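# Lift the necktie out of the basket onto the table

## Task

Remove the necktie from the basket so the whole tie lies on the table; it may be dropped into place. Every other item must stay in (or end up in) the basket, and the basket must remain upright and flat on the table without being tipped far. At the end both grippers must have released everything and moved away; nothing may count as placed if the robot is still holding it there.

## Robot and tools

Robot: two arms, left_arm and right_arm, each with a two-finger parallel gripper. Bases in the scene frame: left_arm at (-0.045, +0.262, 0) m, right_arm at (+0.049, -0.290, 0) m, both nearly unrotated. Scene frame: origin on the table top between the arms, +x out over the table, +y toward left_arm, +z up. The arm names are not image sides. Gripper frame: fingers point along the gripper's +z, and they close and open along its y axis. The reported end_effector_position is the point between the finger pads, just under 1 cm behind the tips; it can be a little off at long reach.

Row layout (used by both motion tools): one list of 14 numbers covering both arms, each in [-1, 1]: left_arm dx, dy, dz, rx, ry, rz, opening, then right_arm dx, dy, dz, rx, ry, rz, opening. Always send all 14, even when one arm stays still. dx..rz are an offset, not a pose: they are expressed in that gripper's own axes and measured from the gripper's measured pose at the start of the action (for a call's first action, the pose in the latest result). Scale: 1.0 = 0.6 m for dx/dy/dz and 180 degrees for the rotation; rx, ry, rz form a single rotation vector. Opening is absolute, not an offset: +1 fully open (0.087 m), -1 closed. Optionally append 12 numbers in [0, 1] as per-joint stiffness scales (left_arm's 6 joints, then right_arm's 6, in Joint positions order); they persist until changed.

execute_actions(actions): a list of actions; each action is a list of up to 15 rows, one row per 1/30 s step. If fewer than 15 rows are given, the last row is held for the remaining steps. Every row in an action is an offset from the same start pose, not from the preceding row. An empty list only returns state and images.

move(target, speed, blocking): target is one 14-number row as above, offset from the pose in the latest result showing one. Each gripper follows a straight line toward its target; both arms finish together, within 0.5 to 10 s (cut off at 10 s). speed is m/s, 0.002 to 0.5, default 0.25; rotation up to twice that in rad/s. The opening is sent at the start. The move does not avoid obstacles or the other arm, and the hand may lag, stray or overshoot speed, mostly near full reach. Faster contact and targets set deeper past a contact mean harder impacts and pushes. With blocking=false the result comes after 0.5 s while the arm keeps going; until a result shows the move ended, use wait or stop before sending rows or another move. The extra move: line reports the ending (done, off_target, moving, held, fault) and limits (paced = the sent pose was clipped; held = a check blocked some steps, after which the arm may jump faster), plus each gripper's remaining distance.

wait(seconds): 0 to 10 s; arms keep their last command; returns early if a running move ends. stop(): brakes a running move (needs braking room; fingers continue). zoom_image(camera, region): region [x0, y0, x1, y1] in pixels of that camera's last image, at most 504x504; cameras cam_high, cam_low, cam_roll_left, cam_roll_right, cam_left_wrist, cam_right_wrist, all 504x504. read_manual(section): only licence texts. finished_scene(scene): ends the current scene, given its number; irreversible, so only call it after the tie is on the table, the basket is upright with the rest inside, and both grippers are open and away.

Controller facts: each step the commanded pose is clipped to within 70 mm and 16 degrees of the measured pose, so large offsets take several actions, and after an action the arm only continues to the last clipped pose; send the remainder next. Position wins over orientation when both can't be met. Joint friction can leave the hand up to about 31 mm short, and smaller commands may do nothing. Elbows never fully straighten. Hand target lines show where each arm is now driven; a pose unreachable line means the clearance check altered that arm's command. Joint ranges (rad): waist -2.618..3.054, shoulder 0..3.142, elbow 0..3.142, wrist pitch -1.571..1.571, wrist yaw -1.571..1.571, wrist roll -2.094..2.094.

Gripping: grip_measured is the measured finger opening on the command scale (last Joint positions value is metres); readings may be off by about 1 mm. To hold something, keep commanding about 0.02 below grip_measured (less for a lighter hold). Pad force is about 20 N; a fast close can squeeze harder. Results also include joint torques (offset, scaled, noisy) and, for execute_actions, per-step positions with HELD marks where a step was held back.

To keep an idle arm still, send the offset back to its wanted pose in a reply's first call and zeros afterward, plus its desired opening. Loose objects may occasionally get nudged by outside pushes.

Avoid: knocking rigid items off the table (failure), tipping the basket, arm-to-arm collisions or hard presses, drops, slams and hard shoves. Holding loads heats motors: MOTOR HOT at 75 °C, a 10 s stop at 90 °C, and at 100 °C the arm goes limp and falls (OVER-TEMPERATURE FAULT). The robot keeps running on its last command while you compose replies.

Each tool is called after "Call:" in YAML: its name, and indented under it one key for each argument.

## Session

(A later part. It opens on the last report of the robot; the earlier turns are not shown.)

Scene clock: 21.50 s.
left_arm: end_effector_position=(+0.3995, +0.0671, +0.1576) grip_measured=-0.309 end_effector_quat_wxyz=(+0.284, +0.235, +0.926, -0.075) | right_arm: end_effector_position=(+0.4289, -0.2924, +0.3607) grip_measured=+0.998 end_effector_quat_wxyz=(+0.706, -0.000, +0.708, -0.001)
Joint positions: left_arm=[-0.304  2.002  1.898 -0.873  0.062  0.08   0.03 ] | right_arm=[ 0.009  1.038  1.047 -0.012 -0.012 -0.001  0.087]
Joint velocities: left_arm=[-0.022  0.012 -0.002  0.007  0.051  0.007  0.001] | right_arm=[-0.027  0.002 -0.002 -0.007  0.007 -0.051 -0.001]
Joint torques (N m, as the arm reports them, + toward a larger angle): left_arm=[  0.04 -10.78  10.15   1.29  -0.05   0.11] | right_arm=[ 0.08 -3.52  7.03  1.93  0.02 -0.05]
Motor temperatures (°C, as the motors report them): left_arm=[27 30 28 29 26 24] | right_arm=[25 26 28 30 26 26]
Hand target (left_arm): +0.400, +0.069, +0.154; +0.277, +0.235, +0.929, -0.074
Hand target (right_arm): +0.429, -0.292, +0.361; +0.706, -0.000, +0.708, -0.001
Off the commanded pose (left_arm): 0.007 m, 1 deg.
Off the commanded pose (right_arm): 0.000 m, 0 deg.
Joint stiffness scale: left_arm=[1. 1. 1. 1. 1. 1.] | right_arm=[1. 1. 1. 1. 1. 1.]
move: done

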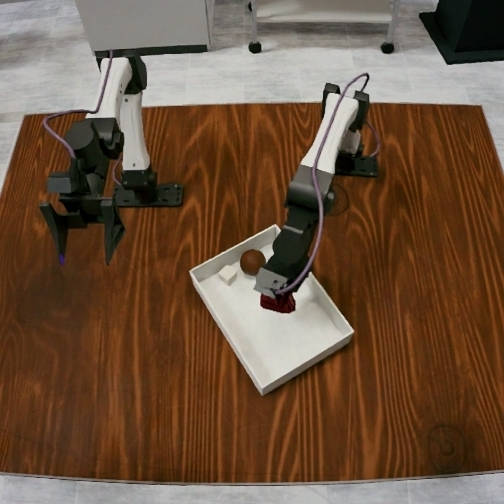

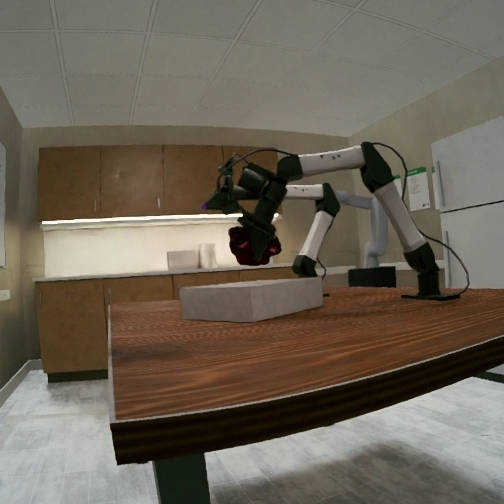

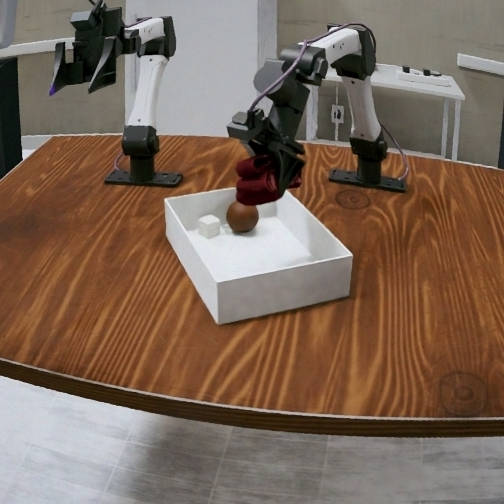

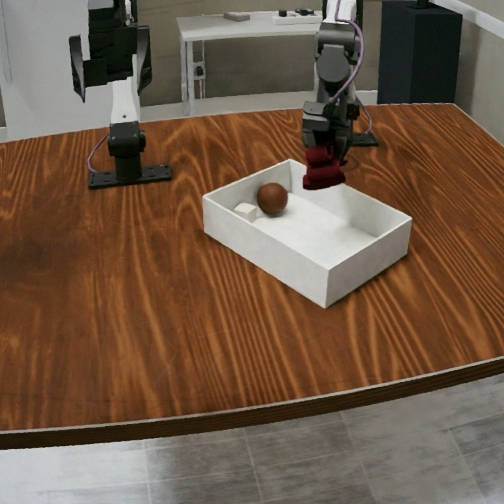

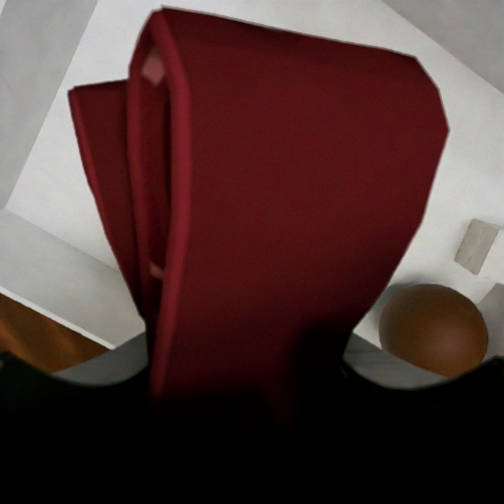

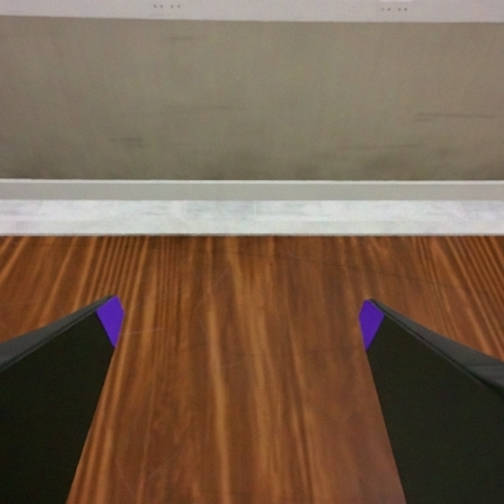

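Call:
move:
  target: [0.3340, 0.4564, -0.0835, -0.1261, 0.0057, -0.1869, -0.6, 0, 0, 0, 0, 0, 0, 1]
  speed: 0.4

Scene clock: 24.80 s.
left_arm: end_effector_position=(+0.3565, +0.4088, +0.1013) grip_measured=-0.309 end_effector_quat_wxyz=(+0.291, -0.104, +0.950, +0.043) | right_arm: end_effector_position=(+0.4289, -0.2924, +0.3607) grip_measured=+0.998 end_effector_quat_wxyz=(+0.706, -0.000, +0.708, -0.001)
Joint positions: left_arm=[ 0.456  1.774  1.372 -0.574  0.06   0.127  0.03 ] | right_arm=[ 0.009  1.038  1.047 -0.012 -0.012 -0.001  0.087]
Joint velocities: left_arm=[ 0.012 -0.002 -0.017 -0.022  0.051  0.081 -0.   ] | right_arm=[-0.012 -0.012 -0.002 -0.022  0.007 -0.007  0.   ]
Joint torques (N m, as the arm reports them, + toward a larger angle): left_arm=[-0.59 -7.94  8.94  1.49  0.01  0.15] | right_arm=[ 0.08 -3.52  7.05  1.92  0.03 -0.05]
Motor temperatures (°C, as the motors report them): left_arm=[27 31 28 30 26 24] | right_arm=[25 26 28 31 26 26]
Hand target (left_arm): +0.359, +0.406, +0.093; +0.287, -0.098, +0.952, +0.038
Hand target (right_arm): +0.429, -0.292, +0.361; +0.706, -0.000, +0.708, -0.001
Off the commanded pose (left_arm): 0.019 m, 2 deg.
Off the commanded pose (right_arm): 0.000 m, 0 deg.
Joint stiffness scale: left_arm=[1. 1. 1. 1. 1. 1.] | right_arm=[1. 1. 1. 1. 1. 1.]
move: off_target (left_arm)

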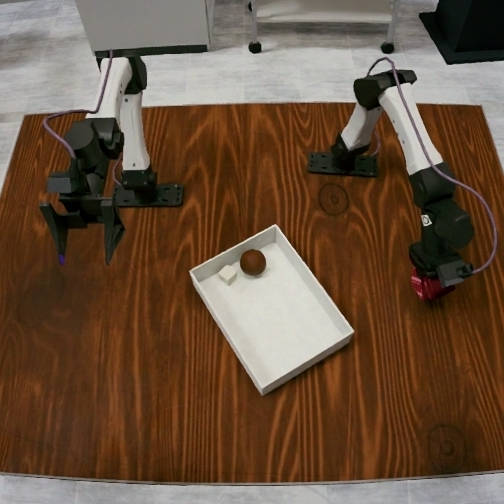

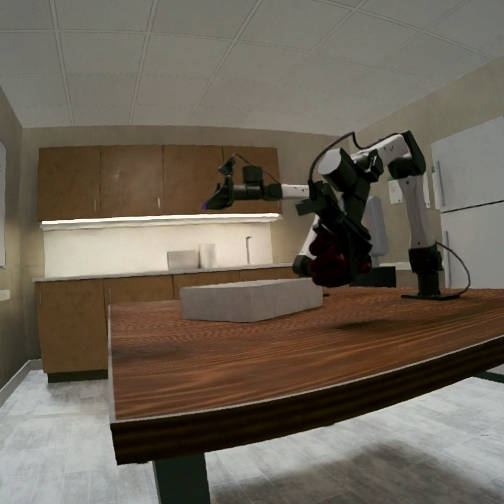

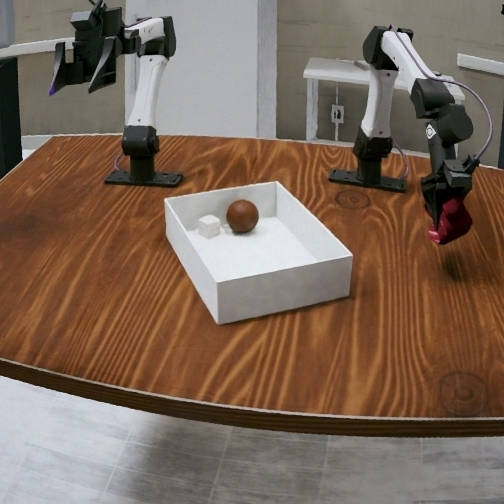

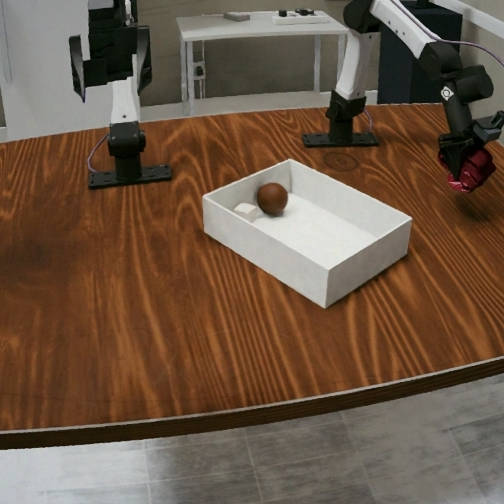

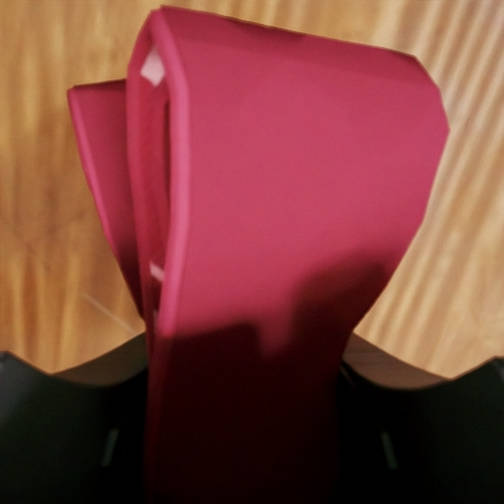

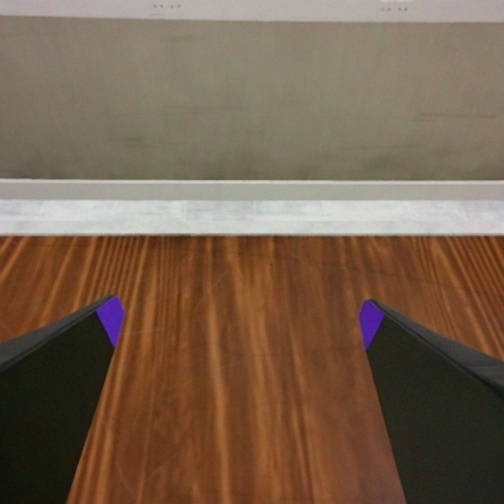

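Call:
execute_actions:
  actions:
    - [[0.0091,-0.0003,0.0134,0,0,0,-0.6,0,0,0,0,0,0,1],[0.0128,-0.0005,0.0188,0,0,0,-0.6,0,0,0,0,0,0,1],[0.0183,-0.0007,0.0269,0,0,0,-0.6,0,0,0,0,0,0,1],[0.0244,-0.0009,0.0358,0,0,0,-0.6,0,0,0,0,0,0,1],[0.0311,-0.0012,0.0457,0,0,0,-0.6,0,0,0,0,0,0,1],[0.0378,-0.0014,0.0556,0,0,0,-0.6,0,0,0,0,0,0,1],[0.0445,-0.0017,0.0654,0,0,0,-0.6,0,0,0,0,0,0,1],[0.0505,-0.0019,0.0744,0,0,0,-0.6,0,0,0,0,0,0,1],[0.0554,-0.0021,0.0815,0,0,0,-0.6,0,0,0,0,0,0,1],[0.0591,-0.0022,0.0869,0,0,0,-0.6,0,0,0,0,0,0,1],[0.0609,-0.0023,0.0896,0,0,0,-0.35,0,0,0,0,0,0,1],[0.0609,-0.0023,0.0896,0,0,0,-0.1,0,0,0,0,0,0,1],[0.0609,-0.0023,0.0896,0,0,0,0.25,0,0,0,0,0,0,1],[0.0609,-0.0023,0.0896,0,0,0,0.65,0,0,0,0,0,0,1],[0.0609,-0.0023,0.0896,0,0,0,1,0,0,0,0,0,0,1]]

Scene clock: 25.90 s.
left_arm: end_effector_position=(+0.3470, +0.4051, +0.0395) grip_measured=+0.787 end_effector_quat_wxyz=(+0.274, -0.104, +0.955, +0.039) | right_arm: end_effector_position=(+0.4289, -0.2924, +0.3607) grip_measured=+0.998 end_effector_quat_wxyz=(+0.706, -0.000, +0.708, -0.001)
Joint positions: left_arm=[ 0.456  1.828  1.198 -0.383  0.061  0.128  0.078] | right_arm=[ 0.009  1.038  1.047 -0.012 -0.012 -0.001  0.087]
Joint velocities: left_arm=[0.002 0.027 0.012 0.11  0.007 0.022 0.36 ] | right_arm=[-0.012 -0.007 -0.002  0.066 -0.037  0.051 -0.001]
Joint torques (N m, as the arm reports them, + toward a larger angle): left_arm=[-0.17 -8.91  7.8   1.58 -0.06  0.07] | right_arm=[ 0.1  -3.52  7.04  1.93  0.02 -0.05]
Motor temperatures (°C, as the motors report them): left_arm=[27 31 28 30 26 24] | right_arm=[25 26 28 31 26 26]
Hand target (left_arm): +0.355, +0.409, +0.037; +0.290, -0.104, +0.950, +0.043
Hand target (right_arm): +0.429, -0.292, +0.361; +0.706, -0.000, +0.708, -0.001
Off the commanded pose (left_arm): 0.011 m, 2 deg.
Off the commanded pose (right_arm): 0.000 m, 0 deg.
Joint stiffness scale: left_arm=[1. 1. 1. 1. 1. 1.] | right_arm=[1. 1. 1. 1. 1. 1.]
Step readings (end_effector_position):
0: left_arm (+0.3570, +0.4089, +0.1015) | right_arm (+0.4289, -0.2924, +0.3607)
1: left_arm (+0.3572, +0.4090, +0.1012) | right_arm (+0.4289, -0.2924, +0.3607)
2: left_arm (+0.3577, +0.4091, +0.1004) | right_arm (+0.4289, -0.2924, +0.3607)
4: left_arm (+0.3576, +0.4091, +0.0955) | right_arm (+0.4289, -0.2924, +0.3607)
8: left_arm (+0.3513, +0.4067, +0.0737) | right_arm (+0.4289, -0.2924, +0.3607)
15: end_effector_position above

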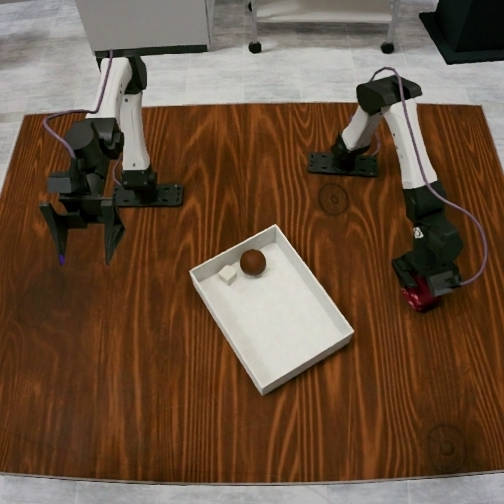

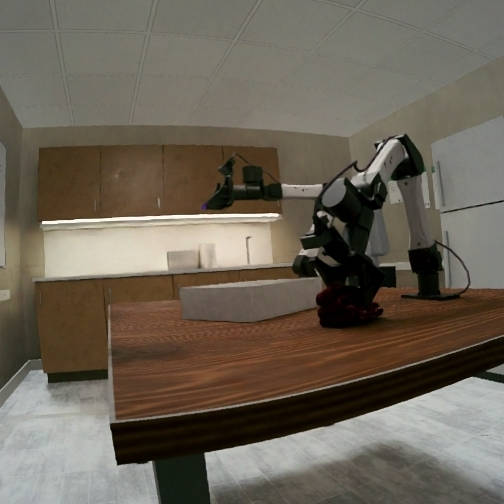

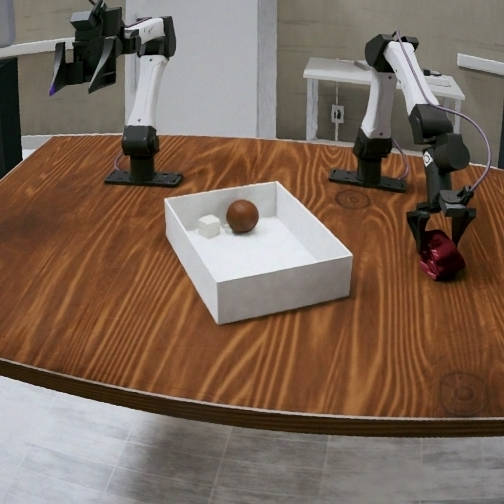

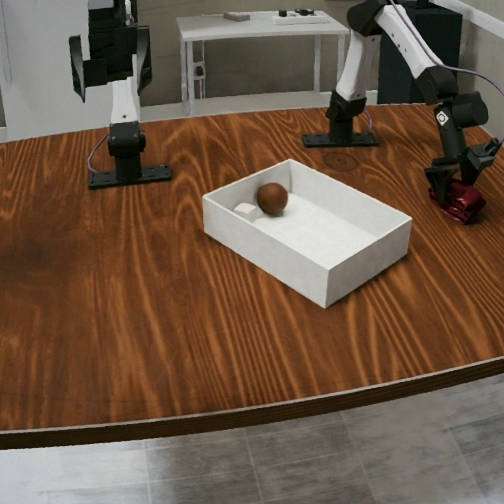

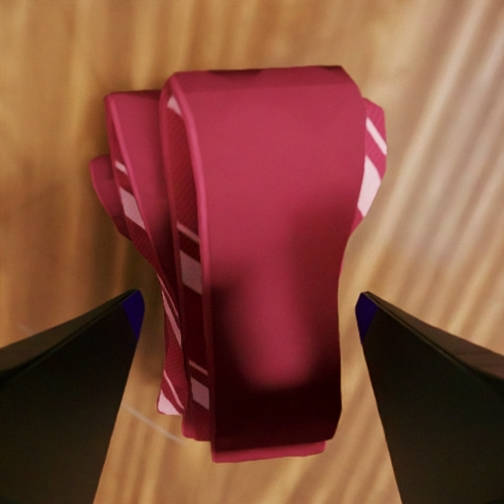

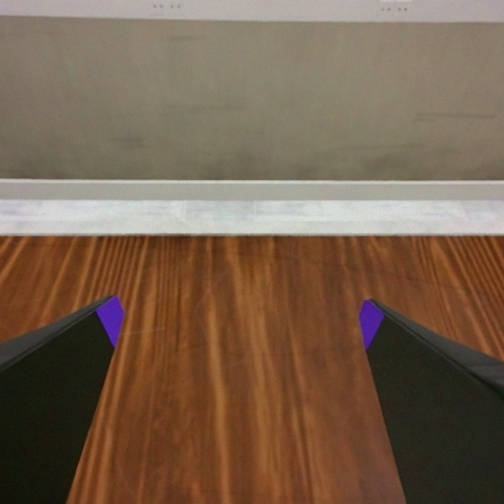

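Call:
execute_actions:
  actions: []

Call:
zoom_image:
  camera: "cam_low"
  region: [270, 230, 420, 350]

Call:
zoom_image:
  camera: "cam_roll_left"
  region: [384, 180, 504, 300]

Scene clock: 26.07 s.
left_arm: end_effector_position=(+0.3541, +0.4078, +0.0427) grip_measured=+0.991 end_effector_quat_wxyz=(+0.289, -0.103, +0.951, +0.043) | right_arm: end_effector_position=(+0.4289, -0.2924, +0.3607) grip_measured=+0.998 end_effector_quat_wxyz=(+0.706, -0.000, +0.708, -0.001)
Joint positions: left_arm=[ 0.456  1.828  1.198 -0.35   0.061  0.128  0.087] | right_arm=[ 0.009  1.038  1.047 -0.012 -0.012 -0.001  0.087]
Joint velocities: left_arm=[-0.012  0.002 -0.012  0.066 -0.007  0.051  0.   ] | right_arm=[ 0.002  0.007  0.007 -0.022  0.022 -0.081 -0.   ]
Joint torques (N m, as the arm reports them, + toward a larger angle): left_arm=[-0.1  -8.76  7.84  1.45 -0.06  0.07] | right_arm=[ 0.09 -3.49  7.07  1.93  0.02 -0.05]
Motor temperatures (°C, as the motors report them): left_arm=[27 31 28 30 26 24] | right_arm=[25 26 28 31 26 26]
Hand target (left_arm): +0.355, +0.409, +0.037; +0.290, -0.104, +0.950, +0.043
Hand target (right_arm): +0.429, -0.292, +0.361; +0.706, -0.000, +0.708, -0.001
Off the commanded pose (left_arm): 0.007 m, 0 deg.
Off the commanded pose (right_arm): 0.000 m, 0 deg.
Joint stiffness scale: left_arm=[1. 1. 1. 1. 1. 1.] | right_arm=[1. 1. 1. 1. 1. 1.]

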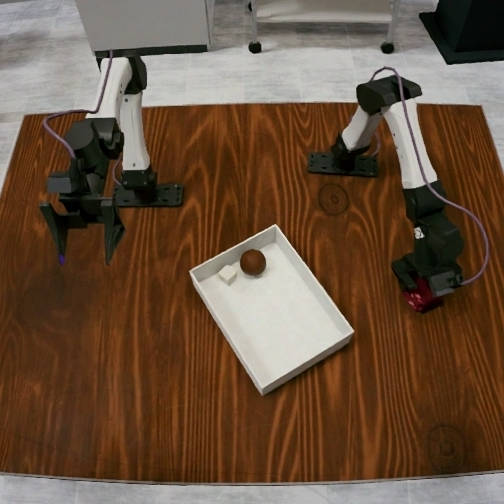

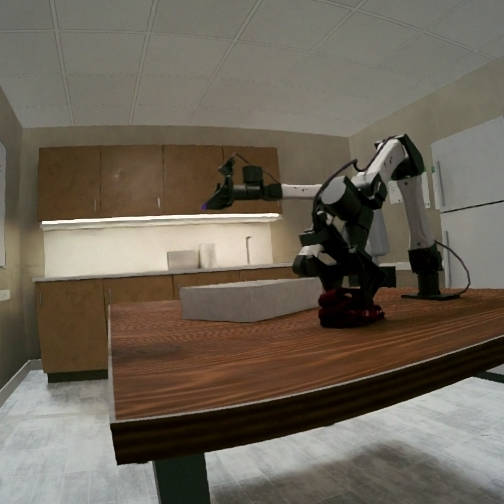

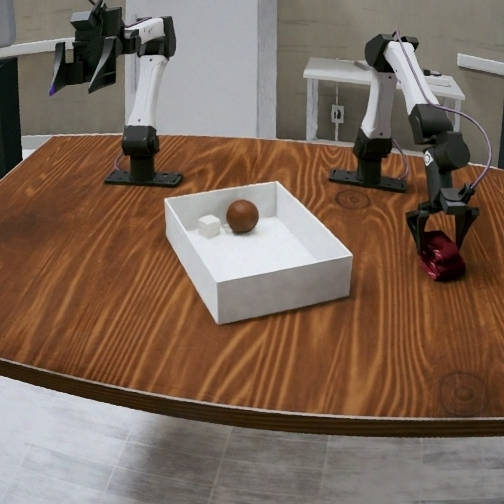

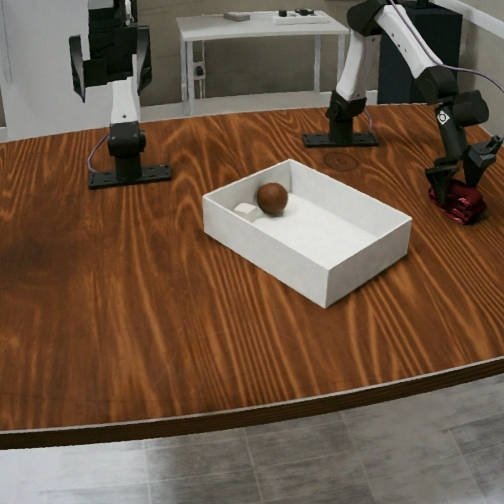

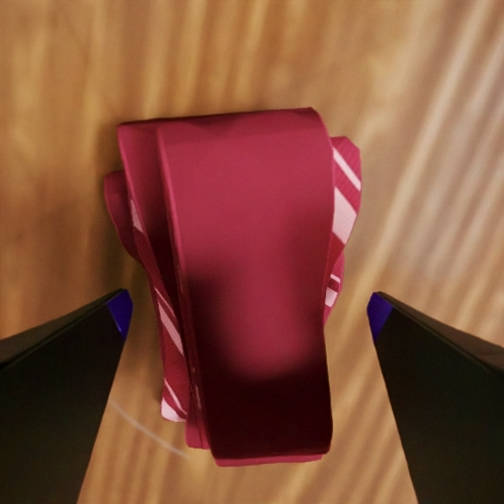

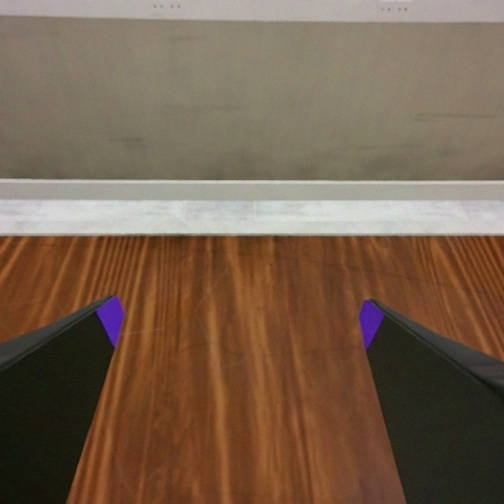

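Region (270, 230, 420, 350) of cam_low's 504x504 image, scaled by 3.360, with more detail than that image has; it fills the top 403 rows of this view, and the rest is white.

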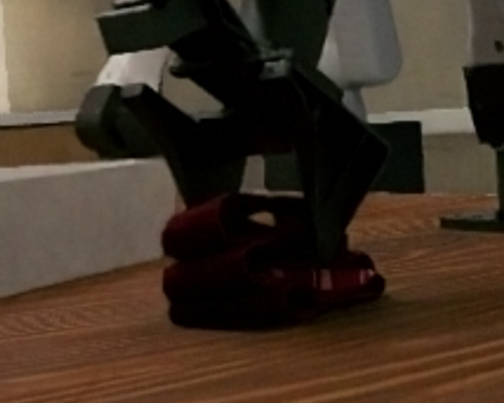

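Region (384, 180, 504, 300) of cam_roll_left's 504x504 image, scaled by 4.200, with more detail than that image has.

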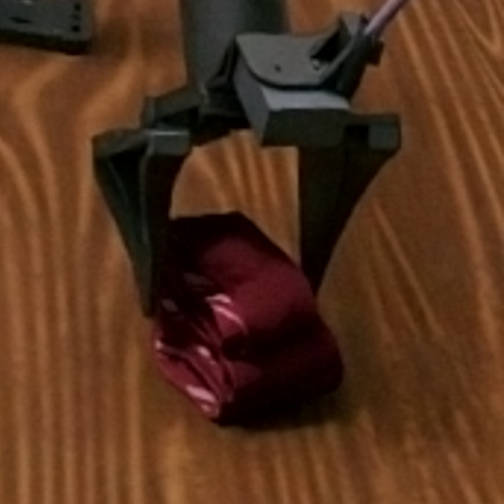

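Call:
move:
  target: [0, 0, -0.4, 0, 0, 0, 1, 0, 0, 0, 0, 0, 0, 1]
  speed: 0.4

Scene clock: 28.63 s.
left_arm: end_effector_position=(+0.2299, +0.3715, +0.2484) grip_measured=+0.992 end_effector_quat_wxyz=(+0.298, -0.101, +0.948, +0.048) | right_arm: end_effector_position=(+0.4289, -0.2924, +0.3607) grip_measured=+0.998 end_effector_quat_wxyz=(+0.706, -0.000, +0.708, -0.001)
Joint positions: left_arm=[ 0.496  1.336  1.531 -1.158  0.078  0.165  0.087] | right_arm=[ 0.009  1.038  1.047 -0.012 -0.012 -0.001  0.087]
Joint velocities: left_arm=[-0.012 -0.002 -0.007  0.051 -0.022  0.007  0.001] | right_arm=[-0.007 -0.007  0.027 -0.007 -0.007  0.037  0.   ]
Joint torques (N m, as the arm reports them, + toward a larger angle): left_arm=[ 0.46 -3.66  9.21  1.29  0.03  0.14] | right_arm=[ 0.09 -3.48  7.07  1.93  0.02 -0.06]
Motor temperatures (°C, as the motors report them): left_arm=[27 31 28 30 26 24] | right_arm=[25 26 28 31 26 26]
Hand target (left_arm): +0.228, +0.372, +0.246; +0.290, -0.103, +0.951, +0.043
Hand target (right_arm): +0.429, -0.292, +0.361; +0.706, -0.000, +0.708, -0.001
Off the commanded pose (left_arm): 0.009 m, 1 deg.
Off the commanded pose (right_arm): 0.000 m, 0 deg.
Joint stiffness scale: left_arm=[1. 1. 1. 1. 1. 1.] | right_arm=[1. 1. 1. 1. 1. 1.]
move: done

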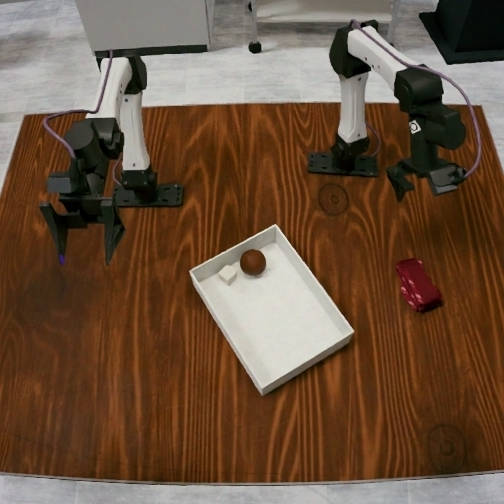

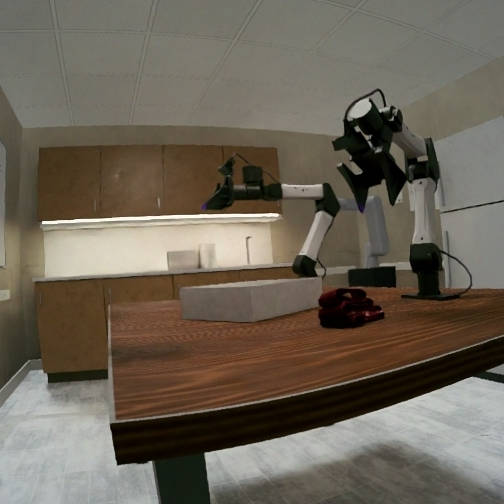

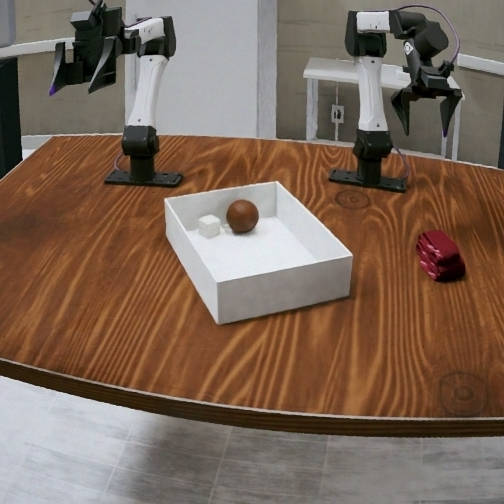

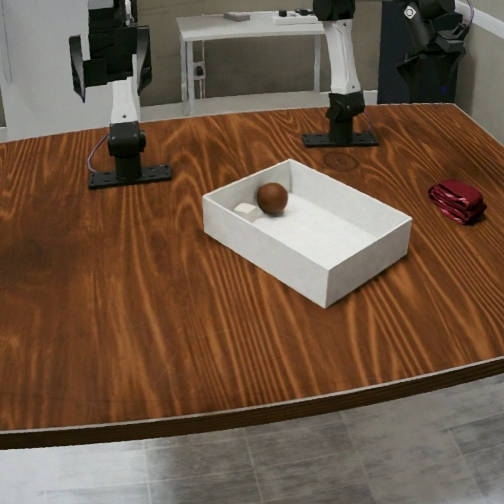

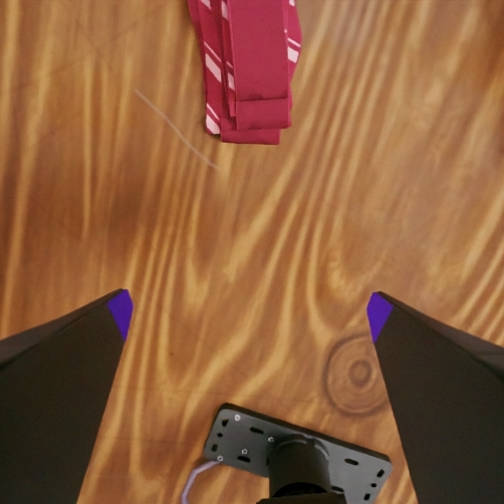

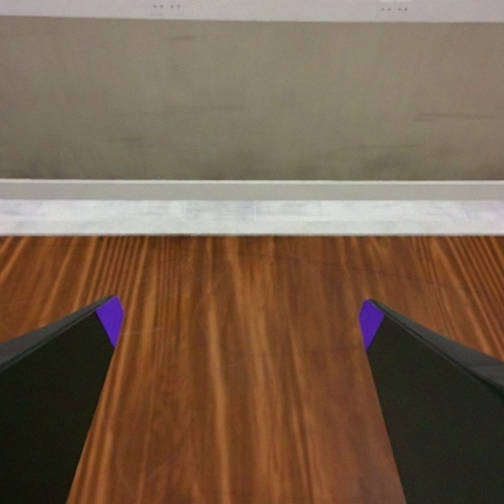

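Call:
zoom_image:
  camera: "cam_low"
  region: [305, 275, 395, 340]

Call:
zoom_image:
  camera: "cam_roll_right"
  region: [415, 165, 500, 240]

Call:
zoom_image:
  camera: "cam_roll_left"
  region: [400, 220, 480, 290]

Call:
zoom_image:
  camera: "cam_high"
  region: [380, 250, 460, 320]

Region (305, 275, 395, 340) of cam_low's 504x504 image, scaled by 5.600, with more detail than that image has.

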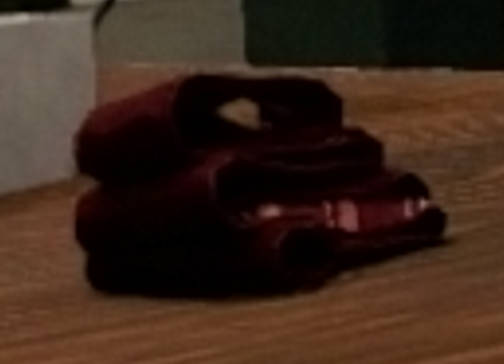

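Region (415, 165, 500, 240) of cam_roll_right's 504x504 image, scaled by 5.929, with more detail than that image has; it fills the top 445 rows of this view, and the rest is white.

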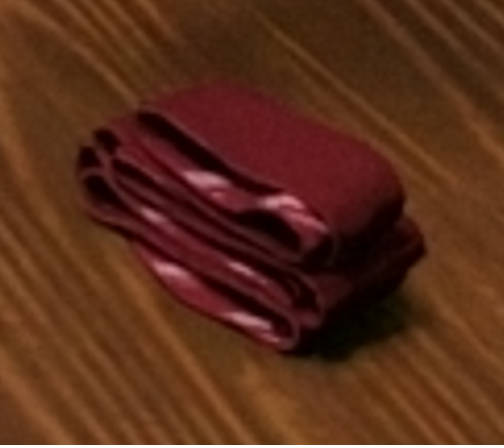

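Region (400, 220, 480, 290) of cam_roll_left's 504x504 image, scaled by 6.300, with more detail than that image has; it fills the top 441 rows of this view, and the rest is white.

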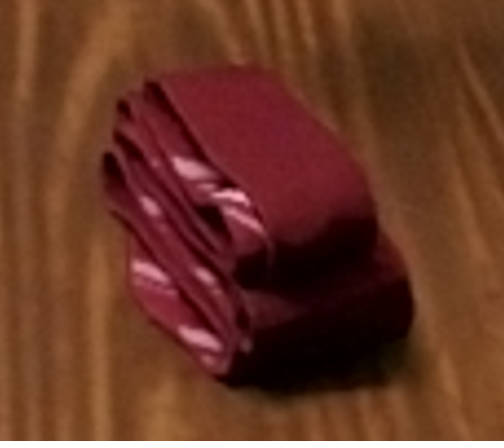

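Region (380, 250, 460, 320) of cam_high's 504x504 image, scaled by 6.300, with more detail than that image has; it fills the top 441 rows of this view, and the rest is white.

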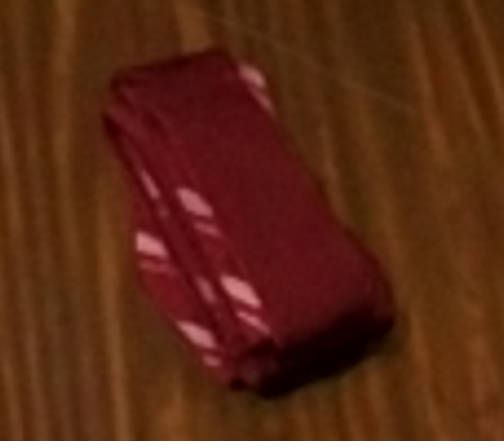

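The whole tie is on the table, still folded. The ball and cube are in the basket, which hasn't moved, and both arms are clear.

Call:
finished_scene:
  scene: 1

The scene is finished: the task was done.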